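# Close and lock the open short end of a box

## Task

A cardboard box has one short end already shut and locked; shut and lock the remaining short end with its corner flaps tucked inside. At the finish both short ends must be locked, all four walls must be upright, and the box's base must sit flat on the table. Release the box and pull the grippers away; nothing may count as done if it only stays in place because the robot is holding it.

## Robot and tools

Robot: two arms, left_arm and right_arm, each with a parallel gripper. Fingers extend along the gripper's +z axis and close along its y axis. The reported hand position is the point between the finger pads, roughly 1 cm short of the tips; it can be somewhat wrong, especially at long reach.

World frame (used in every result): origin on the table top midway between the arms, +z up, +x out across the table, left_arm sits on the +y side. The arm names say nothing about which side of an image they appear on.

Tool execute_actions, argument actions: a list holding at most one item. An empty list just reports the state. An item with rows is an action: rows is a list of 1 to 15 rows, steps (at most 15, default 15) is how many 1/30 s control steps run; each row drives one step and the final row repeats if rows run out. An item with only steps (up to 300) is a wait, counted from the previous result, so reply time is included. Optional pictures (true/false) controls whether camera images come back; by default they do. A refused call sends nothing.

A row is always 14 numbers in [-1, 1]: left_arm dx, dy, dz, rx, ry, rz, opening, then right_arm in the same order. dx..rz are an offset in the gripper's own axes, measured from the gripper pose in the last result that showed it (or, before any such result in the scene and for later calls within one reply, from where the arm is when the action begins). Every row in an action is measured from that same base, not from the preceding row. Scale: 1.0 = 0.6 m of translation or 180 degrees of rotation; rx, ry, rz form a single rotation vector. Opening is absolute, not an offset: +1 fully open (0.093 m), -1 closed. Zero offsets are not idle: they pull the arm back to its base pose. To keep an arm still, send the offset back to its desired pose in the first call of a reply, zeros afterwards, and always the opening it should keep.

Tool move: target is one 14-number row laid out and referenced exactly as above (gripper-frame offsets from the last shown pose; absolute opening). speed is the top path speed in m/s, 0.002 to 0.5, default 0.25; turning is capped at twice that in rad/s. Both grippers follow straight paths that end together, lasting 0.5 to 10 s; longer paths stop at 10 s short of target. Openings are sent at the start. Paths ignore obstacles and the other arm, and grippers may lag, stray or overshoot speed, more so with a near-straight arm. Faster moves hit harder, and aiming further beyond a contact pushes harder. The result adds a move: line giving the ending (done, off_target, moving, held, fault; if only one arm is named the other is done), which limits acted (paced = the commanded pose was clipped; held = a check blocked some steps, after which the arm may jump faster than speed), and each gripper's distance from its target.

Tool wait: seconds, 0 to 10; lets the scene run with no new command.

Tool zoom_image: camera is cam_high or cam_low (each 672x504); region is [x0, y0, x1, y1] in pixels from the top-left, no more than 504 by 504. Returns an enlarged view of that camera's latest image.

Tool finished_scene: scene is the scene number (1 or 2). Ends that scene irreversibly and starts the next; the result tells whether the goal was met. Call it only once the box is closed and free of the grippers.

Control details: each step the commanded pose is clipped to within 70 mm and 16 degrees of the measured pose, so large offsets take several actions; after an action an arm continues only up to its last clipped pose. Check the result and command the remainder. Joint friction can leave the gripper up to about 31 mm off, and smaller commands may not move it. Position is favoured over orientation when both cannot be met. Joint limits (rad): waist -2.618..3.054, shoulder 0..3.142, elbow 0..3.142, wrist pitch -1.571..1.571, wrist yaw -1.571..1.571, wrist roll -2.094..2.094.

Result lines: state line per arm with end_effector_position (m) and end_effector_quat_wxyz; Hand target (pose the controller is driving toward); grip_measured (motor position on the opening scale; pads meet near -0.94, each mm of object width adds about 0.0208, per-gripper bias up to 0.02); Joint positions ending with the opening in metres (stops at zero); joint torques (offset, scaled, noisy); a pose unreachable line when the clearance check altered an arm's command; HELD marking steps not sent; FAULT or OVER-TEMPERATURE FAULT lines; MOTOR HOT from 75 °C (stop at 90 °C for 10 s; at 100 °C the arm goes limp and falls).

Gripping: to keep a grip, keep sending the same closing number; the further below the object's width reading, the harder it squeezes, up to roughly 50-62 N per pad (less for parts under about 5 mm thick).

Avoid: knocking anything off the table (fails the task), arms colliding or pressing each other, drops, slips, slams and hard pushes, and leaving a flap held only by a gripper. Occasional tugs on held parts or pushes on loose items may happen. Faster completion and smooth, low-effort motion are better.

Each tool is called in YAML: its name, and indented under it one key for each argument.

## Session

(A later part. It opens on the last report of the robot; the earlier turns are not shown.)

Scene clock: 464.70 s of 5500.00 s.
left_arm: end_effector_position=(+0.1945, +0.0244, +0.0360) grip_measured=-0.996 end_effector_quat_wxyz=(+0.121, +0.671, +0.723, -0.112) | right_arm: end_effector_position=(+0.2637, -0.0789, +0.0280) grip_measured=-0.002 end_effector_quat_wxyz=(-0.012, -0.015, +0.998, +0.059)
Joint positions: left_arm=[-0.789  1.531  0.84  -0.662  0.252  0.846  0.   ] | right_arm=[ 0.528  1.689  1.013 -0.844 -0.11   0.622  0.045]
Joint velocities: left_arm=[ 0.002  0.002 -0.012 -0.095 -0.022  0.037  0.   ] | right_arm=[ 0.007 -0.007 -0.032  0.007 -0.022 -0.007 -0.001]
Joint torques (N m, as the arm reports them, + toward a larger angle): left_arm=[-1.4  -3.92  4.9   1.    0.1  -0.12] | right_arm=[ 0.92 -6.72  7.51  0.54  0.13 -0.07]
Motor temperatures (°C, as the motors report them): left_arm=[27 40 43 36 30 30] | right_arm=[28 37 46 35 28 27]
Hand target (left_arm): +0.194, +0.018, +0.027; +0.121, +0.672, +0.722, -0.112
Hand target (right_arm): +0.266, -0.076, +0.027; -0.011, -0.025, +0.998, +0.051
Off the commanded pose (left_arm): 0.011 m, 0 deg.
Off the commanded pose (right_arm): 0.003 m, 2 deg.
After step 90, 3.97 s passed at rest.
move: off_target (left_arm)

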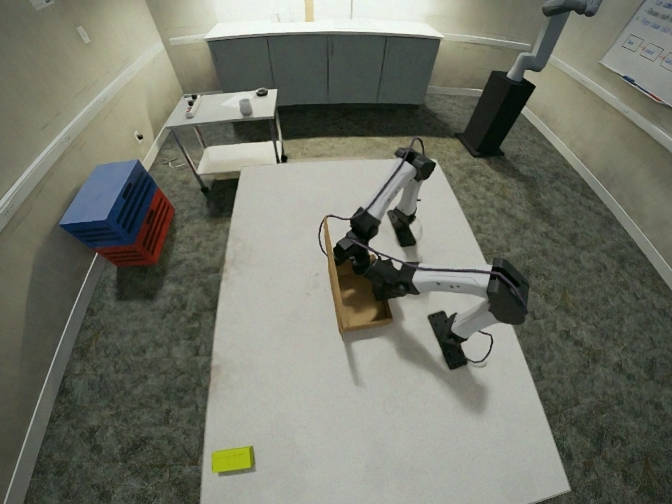

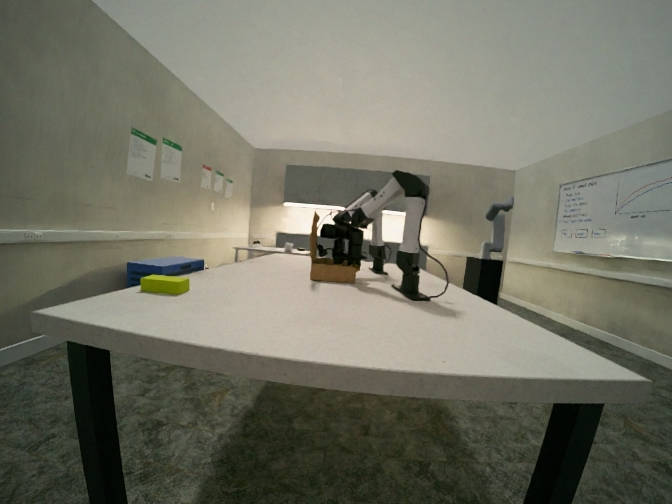

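move:
  target: [-0.005,0,0.018,0,0,0,-1,0,-0.022,0.01,0,0,0,-0.55]
  speed: 0.03

move:
  target: [-0.005,0,0.018,0,0,0,-1,0,-0.02,0.008,0,0,0,-1]
  speed: 0.03

move:
  target: [-0.005,0,0.018,0,0,0,-1,0,0,0,0,0,0,-0.3]
  speed: 0.03

move:
  target: [-0.005,0,0.018,0,0,0,-1,0.02,-0.02,-0.14,0,0,0,-0.3]
  speed: 0.08

move:
  target: [-0.005,0,0.018,0,0,0,-1,0.03,-0.25,-0.03,0,0,0,-0.3]
  speed: 0.15

zoom_image:
  camera: "cam_high"
  region: [290,210,410,330]

Scene clock: 483.87 s of 5500.00 s.
left_arm: end_effector_position=(+0.1944, +0.0246, +0.0359) grip_measured=-0.996 end_effector_quat_wxyz=(+0.121, +0.670, +0.724, -0.112) | right_arm: end_effector_position=(+0.2646, -0.0904, +0.0251) grip_measured=-0.547 end_effector_quat_wxyz=(-0.013, -0.017, +0.999, +0.048)
Joint positions: left_arm=[-0.789  1.531  0.84  -0.663  0.251  0.842  0.   ] | right_arm=[ 0.504  1.684  0.997 -0.849 -0.093  0.593  0.019]
Joint velocities: left_arm=[-0.017  0.002  0.002 -0.007 -0.007  0.037  0.   ] | right_arm=[-0.012 -0.022 -0.027 -0.007  0.007 -0.066  0.   ]
Joint torques (N m, as the arm reports them, + toward a larger angle): left_arm=[-1.31 -3.87  4.95  0.99  0.15 -0.09] | right_arm=[-1.33 -8.6   3.82  0.95 -0.15 -0.04]
Motor temperatures (°C, as the motors report them): left_arm=[27 39 43 37 30 30] | right_arm=[27 38 46 35 28 27]
Hand target (left_arm): +0.195, +0.018, +0.027; +0.121, +0.671, +0.723, -0.112
Hand target (right_arm): +0.264, -0.091, +0.021; -0.012, -0.015, +0.998, +0.058
Off the commanded pose (left_arm): 0.011 m, 0 deg.
Off the commanded pose (right_arm): 0.005 m, 1 deg.
After step 90, 15.47 s passed at rest.
move: off_target (left_arm)

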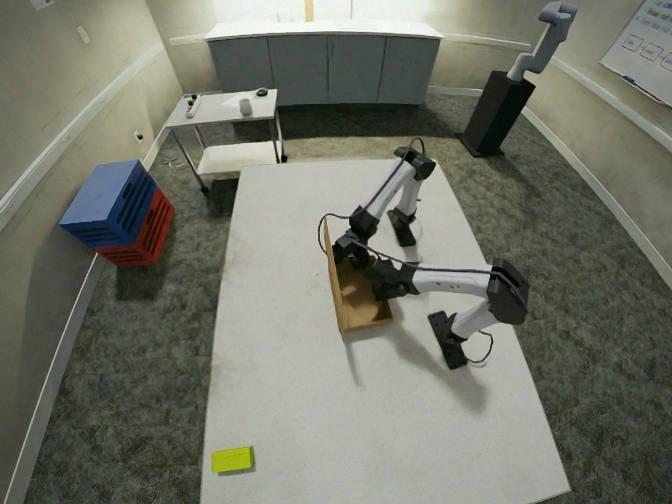

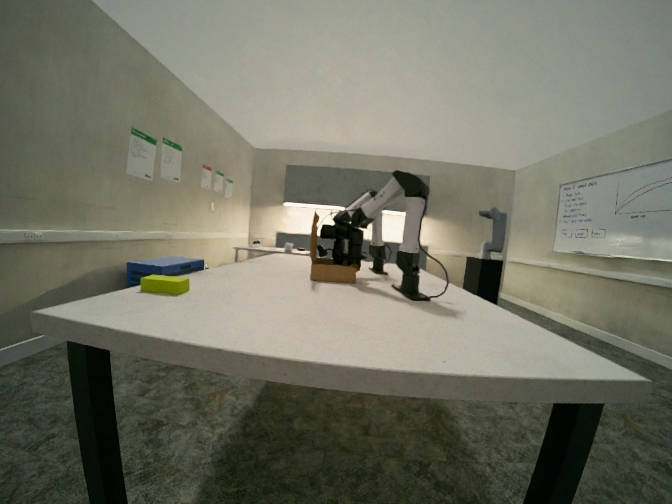

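Scene clock: 484.57 s of 5500.00 s.
left_arm: end_effector_position=(+0.1954, +0.0226, +0.0367) grip_measured=-0.996 end_effector_quat_wxyz=(+0.125, +0.670, +0.723, -0.111) | right_arm: end_effector_position=(+0.2656, -0.0974, +0.0243) grip_measured=-0.952 end_effector_quat_wxyz=(-0.010, -0.024, +0.999, +0.033)
Joint positions: left_arm=[-0.794  1.53   0.841 -0.655  0.249  0.838  0.   ] | right_arm=[ 0.497  1.684  0.995 -0.861 -0.066  0.572  0.   ]
Joint velocities: left_arm=[ 0.002  0.007  0.002 -0.11  -0.022 -0.022  0.   ] | right_arm=[-0.007  0.002 -0.007 -0.037 -0.022 -0.051  0.   ]
Joint torques (N m, as the arm reports them, + toward a larger angle): left_arm=[-0.78 -3.72  4.97  0.93  0.12 -0.11] | right_arm=[-2.9  -9.    3.24  0.91 -0.19 -0.09]
Motor temperatures (°C, as the motors report them): left_arm=[27 39 43 36 30 30] | right_arm=[27 38 46 35 28 27]
Hand target (left_arm): +0.194, +0.019, +0.027; +0.120, +0.670, +0.724, -0.112
Hand target (right_arm): +0.265, -0.102, +0.019; -0.012, -0.017, +0.999, +0.047
Off the commanded pose (left_arm): 0.011 m, 1 deg.
Off the commanded pose (right_arm): 0.007 m, 2 deg.
move: off_target (left_arm)

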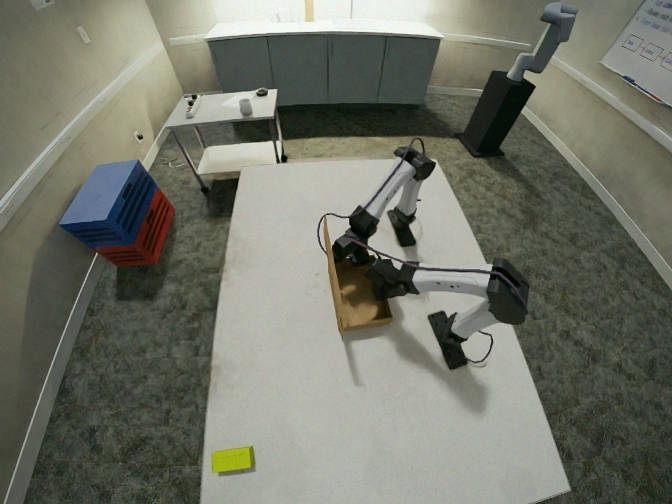

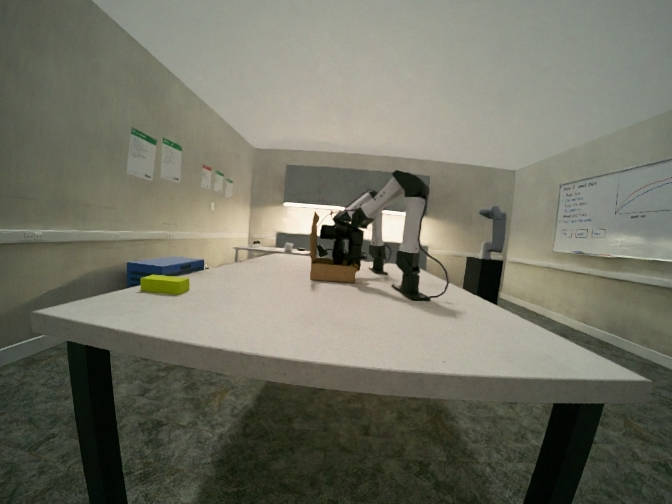

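Scene clock: 485.27 s of 5500.00 s.
left_arm: end_effector_position=(+0.1953, +0.0218, +0.0366) grip_measured=-0.996 end_effector_quat_wxyz=(+0.125, +0.669, +0.724, -0.111) | right_arm: end_effector_position=(+0.2660, -0.0976, +0.0243) grip_measured=-0.302 end_effector_quat_wxyz=(-0.009, -0.024, +0.999, +0.032)
Joint positions: left_arm=[-0.797  1.531  0.841 -0.652  0.248  0.832  0.   ] | right_arm=[ 0.497  1.684  0.995 -0.86  -0.064  0.571  0.031]
Joint velocities: left_arm=[-0.022 -0.007 -0.002  0.022  0.066 -0.081  0.   ] | right_arm=[-0.007  0.002 -0.012 -0.022  0.066 -0.095 -0.001]
Joint torques (N m, as the arm reports them, + toward a larger angle): left_arm=[-0.89 -4.09  4.83  1.    0.14 -0.09] | right_arm=[-0.24 -8.16  5.88  0.55  0.01  0.  ]
Motor temperatures (°C, as the motors report them): left_arm=[27 39 43 36 30 30] | right_arm=[27 38 46 35 28 27]
Hand target (left_arm): +0.196, +0.016, +0.028; +0.125, +0.670, +0.723, -0.111
Hand target (right_arm): +0.266, -0.097, +0.024; -0.010, -0.024, +0.999, +0.033
Off the commanded pose (left_arm): 0.011 m, 0 deg.
Off the commanded pose (right_arm): 0.000 m, 0 deg.
move: off_target (left_arm)

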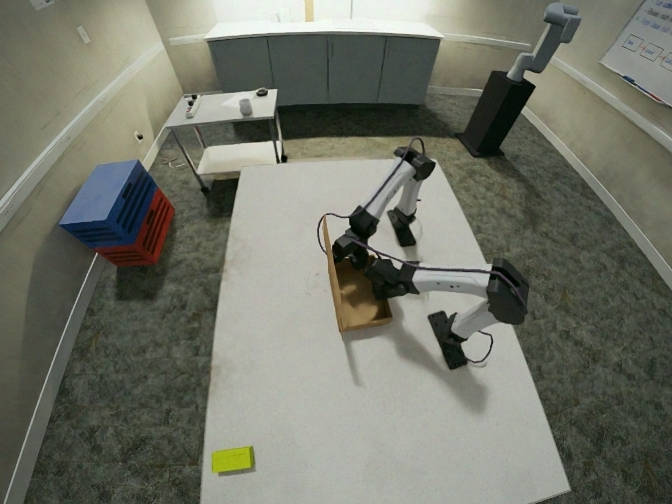

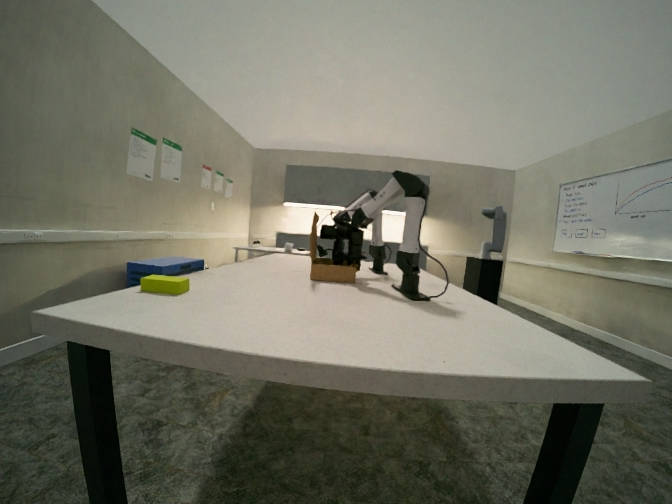

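Scene clock: 486.87 s of 5500.00 s.
left_arm: end_effector_position=(+0.1958, +0.0206, +0.0364) grip_measured=-0.996 end_effector_quat_wxyz=(+0.126, +0.667, +0.726, -0.110) | right_arm: end_effector_position=(+0.2527, -0.1146, +0.0970) grip_measured=-0.302 end_effector_quat_wxyz=(-0.018, -0.025, +0.999, +0.026)
Joint positions: left_arm=[-0.8    1.532  0.841 -0.647  0.246  0.824  0.   ] | right_arm=[ 0.474  1.544  1.151 -1.181 -0.063  0.546  0.031]
Joint velocities: left_arm=[ 0.002  0.012 -0.017 -0.022  0.022 -0.007  0.   ] | right_arm=[-0.012  0.007 -0.012 -0.037 -0.007  0.022  0.001]
Joint torques (N m, as the arm reports them, + toward a larger angle): left_arm=[-1.02 -4.04  5.    0.96  0.15 -0.08] | right_arm=[-1.33 -8.5   8.05  0.36  0.02 -0.08]
Motor temperatures (°C, as the motors report them): left_arm=[27 39 43 36 30 30] | right_arm=[27 38 46 35 28 27]
Hand target (left_arm): +0.195, +0.016, +0.028; +0.125, +0.669, +0.724, -0.111
Hand target (right_arm): +0.257, -0.116, +0.107; -0.009, -0.024, +0.999, +0.032
Off the commanded pose (left_arm): 0.010 m, 0 deg.
Off the commanded pose (right_arm): 0.011 m, 1 deg.
move: off_target (right_arm)

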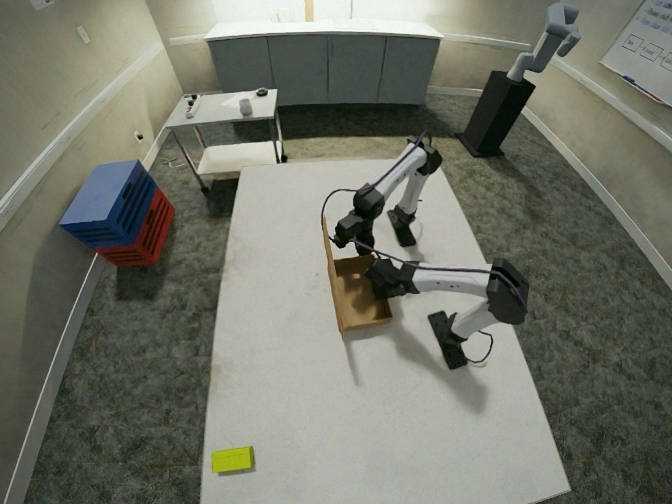

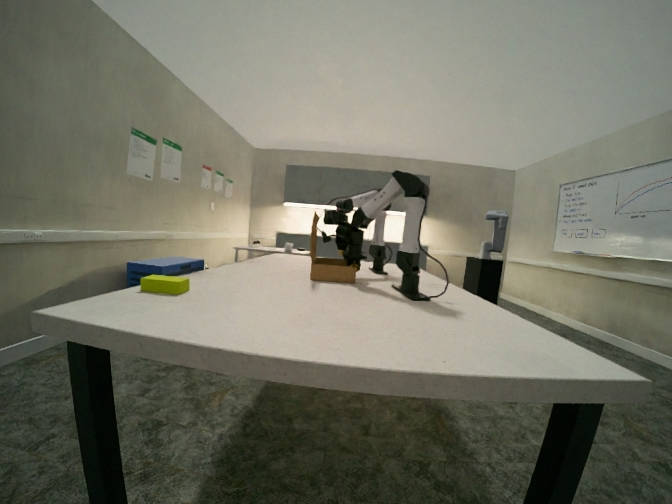

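Scene clock: 488.50 s of 5500.00 s.
left_arm: end_effector_position=(+0.1961, +0.0198, +0.0365) grip_measured=-0.996 end_effector_quat_wxyz=(+0.127, +0.665, +0.727, -0.110) | right_arm: end_effector_position=(+0.2521, -0.2614, +0.1067) grip_measured=-0.302 end_effector_quat_wxyz=(-0.014, -0.024, +0.999, +0.025)
Joint positions: left_arm=[-0.803  1.532  0.841 -0.643  0.243  0.815  0.   ] | right_arm=[-0.12   1.364  1.032 -1.268 -0.05  -0.049  0.031]
Joint velocities: left_arm=[-0.007 -0.007 -0.002  0.051 -0.051 -0.037  0.   ] | right_arm=[ 0.012  0.007 -0.002  0.081 -0.051  0.051 -0.   ]
Joint torques (N m, as the arm reports them, + toward a larger angle): left_arm=[-0.84 -3.89  5.15  0.98  0.11 -0.05] | right_arm=[-1.44 -6.77  5.24  0.3   0.04 -0.08]
Motor temperatures (°C, as the motors report them): left_arm=[27 39 43 36 30 30] | right_arm=[27 38 46 35 28 27]
Hand target (left_arm): +0.196, +0.015, +0.028; +0.126, +0.667, +0.726, -0.110
Hand target (right_arm): +0.245, -0.264, +0.107; -0.019, -0.025, +0.999, +0.024
Off the commanded pose (left_arm): 0.011 m, 0 deg.
Off the commanded pose (right_arm): 0.011 m, 1 deg.
move: off_target (left_arm, right_arm)

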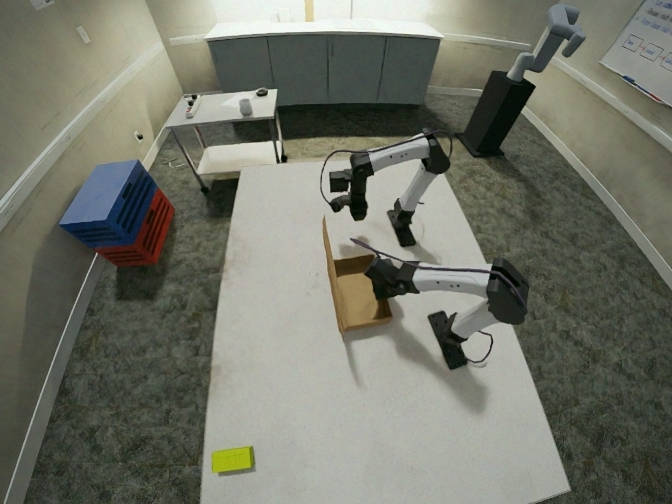

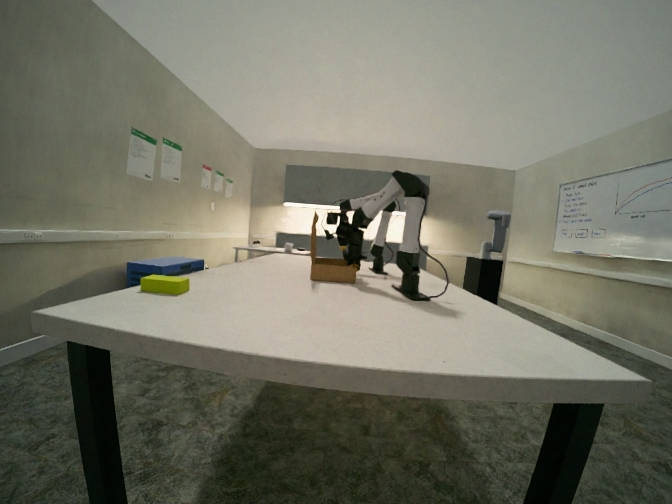

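Region (290, 210, 410, 330) of cam_high's 672x504 image, scaled by 4.200, with more detail than that image has.

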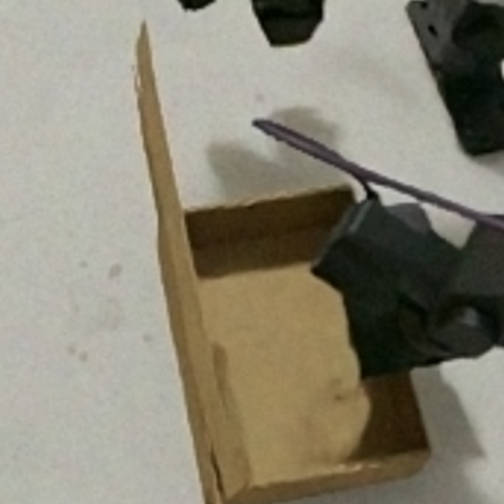

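Locked. Release left.

move:
  target: [0,0,0,0,0,0,-0.4,0,0,0,0,0,0,-0.3]
  speed: 0.05

move:
  target: [0,0,-0.15,0,0,0,-0.4,0,0,0,0,0,0,-0.3]
  speed: 0.1

move:
  target: [0.2,-0.1,-0.1,0,0,0,-0.4,0,0,0,0,0,0,-0.3]
  speed: 0.15

zoom_image:
  camera: "cam_high"
  region: [290,210,430,350]

Scene clock: 498.33 s of 5500.00 s.
left_arm: end_effector_position=(+0.1959, +0.0200, +0.0365) grip_measured=-0.402 end_effector_quat_wxyz=(+0.127, +0.665, +0.727, -0.110) | right_arm: end_effector_position=(+0.2520, -0.2614, +0.1067) grip_measured=-0.302 end_effector_quat_wxyz=(-0.014, -0.026, +0.999, +0.025)
Joint positions: left_arm=[-0.803  1.532  0.841 -0.644  0.243  0.815  0.026] | right_arm=[-0.12   1.364  1.032 -1.268 -0.05  -0.051  0.031]
Joint velocities: left_arm=[ 0.002  0.007 -0.002  0.022 -0.037 -0.022  0.001] | right_arm=[-0.002  0.002  0.002  0.007  0.022 -0.095  0.   ]
Joint torques (N m, as the arm reports them, + toward a larger angle): left_arm=[ 0.12 -6.95  5.73  0.65  0.15  0.05] | right_arm=[-0.3  -5.08  6.34  0.48  0.    0.04]
Motor temperatures (°C, as the motors report them): left_arm=[27 39 43 36 30 30] | right_arm=[27 38 46 34 28 27]
Hand target (left_arm): +0.196, +0.020, +0.037; +0.127, +0.665, +0.727, -0.109
Hand target (right_arm): +0.252, -0.261, +0.107; -0.014, -0.024, +0.999, +0.025
Off the commanded pose (left_arm): 0.000 m, 0 deg.
Off the commanded pose (right_arm): 0.000 m, 0 deg.
After step 90, 6.13 s passed at rest.
move: done

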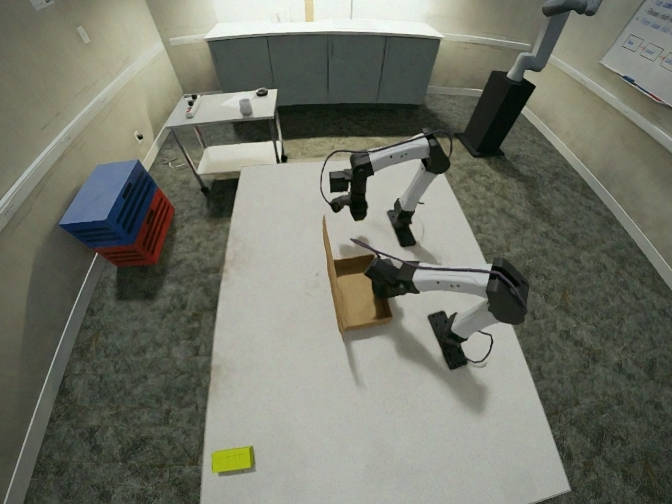

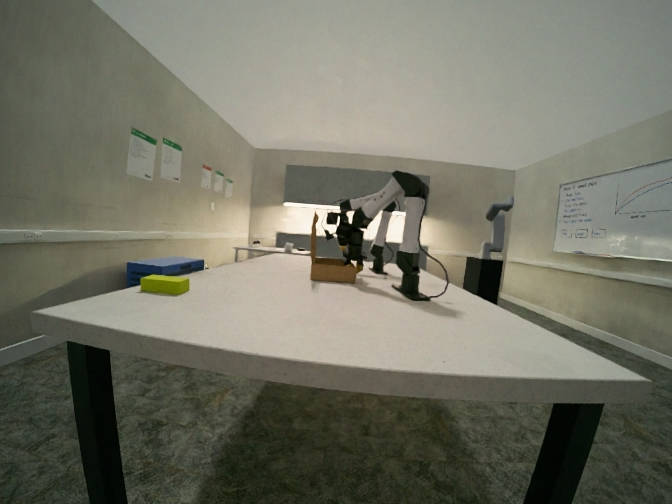

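Scene clock: 499.83 s of 5500.00 s.
left_arm: end_effector_position=(+0.1900, +0.0495, +0.1133) grip_measured=-0.402 end_effector_quat_wxyz=(+0.116, +0.667, +0.728, -0.108) | right_arm: end_effector_position=(+0.2520, -0.2614, +0.1067) grip_measured=-0.302 end_effector_quat_wxyz=(-0.014, -0.026, +0.999, +0.025)
Joint positions: left_arm=[-0.721  1.384  1.036 -1.03   0.254  0.904  0.026] | right_arm=[-0.12   1.364  1.032 -1.268 -0.05  -0.051  0.031]
Joint velocities: left_arm=[-0.002 -0.012  0.002  0.007 -0.007  0.022  0.   ] | right_arm=[-0.002 -0.012  0.007  0.037 -0.007 -0.066 -0.   ]
Joint torques (N m, as the arm reports them, + toward a larger angle): left_arm=[ 1.13 -7.45  7.34  0.49  0.23  0.08] | right_arm=[-0.24 -5.15  6.28  0.45  0.01 -0.02]
Motor temperatures (°C, as the motors report them): left_arm=[27 39 43 36 30 30] | right_arm=[27 38 46 34 28 27]
Hand target (left_arm): +0.192, +0.050, +0.122; +0.126, +0.666, +0.727, -0.109
Hand target (right_arm): +0.252, -0.261, +0.107; -0.014, -0.026, +0.999, +0.025
Off the commanded pose (left_arm): 0.008 m, 1 deg.
Off the commanded pose (right_arm): 0.000 m, 0 deg.
move: done

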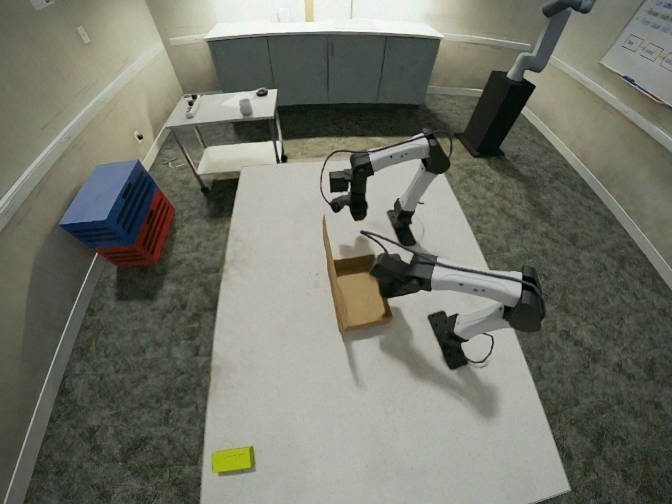

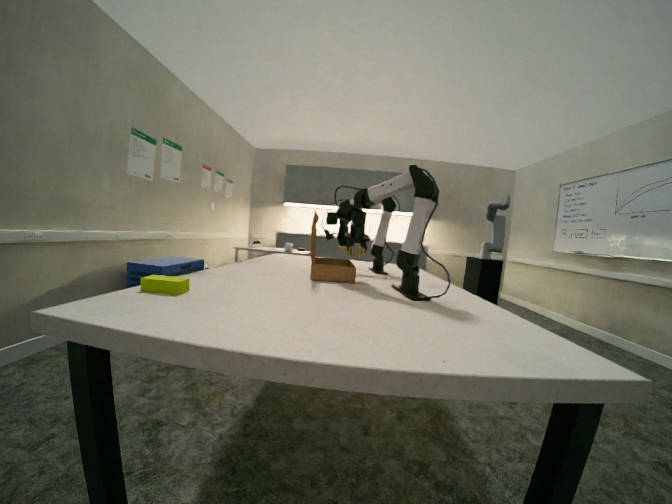

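Scene clock: 501.50 s of 5500.00 s.
left_arm: end_effector_position=(+0.1250, +0.1784, +0.1337) grip_measured=-0.402 end_effector_quat_wxyz=(+0.113, +0.670, +0.727, -0.099) | right_arm: end_effector_position=(+0.2520, -0.2614, +0.1067) grip_measured=-0.302 end_effector_quat_wxyz=(-0.014, -0.026, +0.999, +0.025)
Joint positions: left_arm=[-0.152  1.02   0.899 -1.421  0.301  1.498  0.026] | right_arm=[-0.12   1.364  1.032 -1.268 -0.05  -0.051  0.031]
Joint velocities: left_arm=[ 0.012  0.007 -0.002 -0.066 -0.051  0.051 -0.001] | right_arm=[ 0.002 -0.007 -0.002 -0.066 -0.051  0.037  0.   ]
Joint torques (N m, as the arm reports them, + toward a larger angle): left_arm=[ 1.19 -3.    4.82  0.11  0.39  0.13] | right_arm=[-0.2  -5.11  6.26  0.48  0.    0.02]
Motor temperatures (°C, as the motors report them): left_arm=[27 39 43 36 30 30] | right_arm=[27 38 46 34 28 27]
Hand target (left_arm): +0.119, +0.178, +0.133; +0.113, +0.668, +0.728, -0.106
Hand target (right_arm): +0.252, -0.261, +0.107; -0.014, -0.026, +0.999, +0.025
Off the commanded pose (left_arm): 0.007 m, 1 deg.
Off the commanded pose (right_arm): 0.000 m, 0 deg.
move: done

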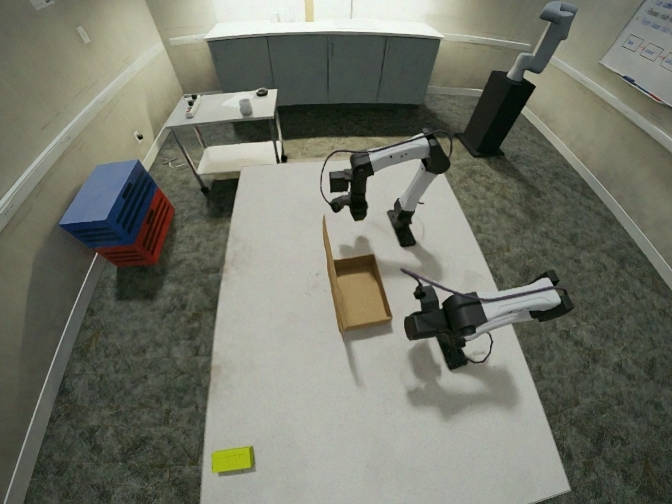

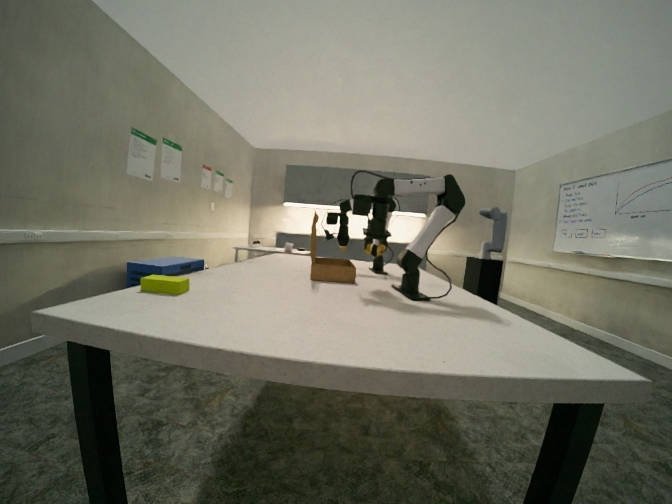

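Region (290, 210, 430, 350) of cam_high's 672x504 image, scaled by 3.600, with more detail than that image has.

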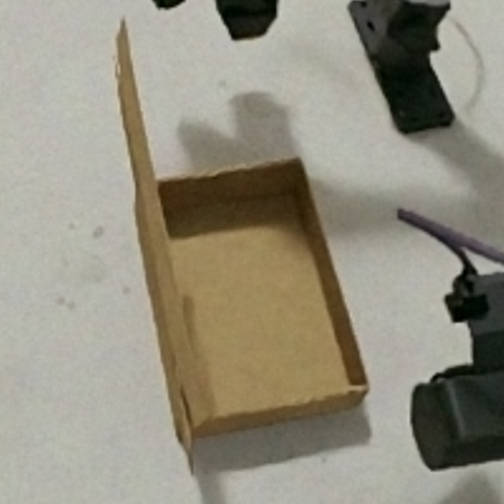

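finished_scene:
  scene: 2

The scene is finished: the task was done.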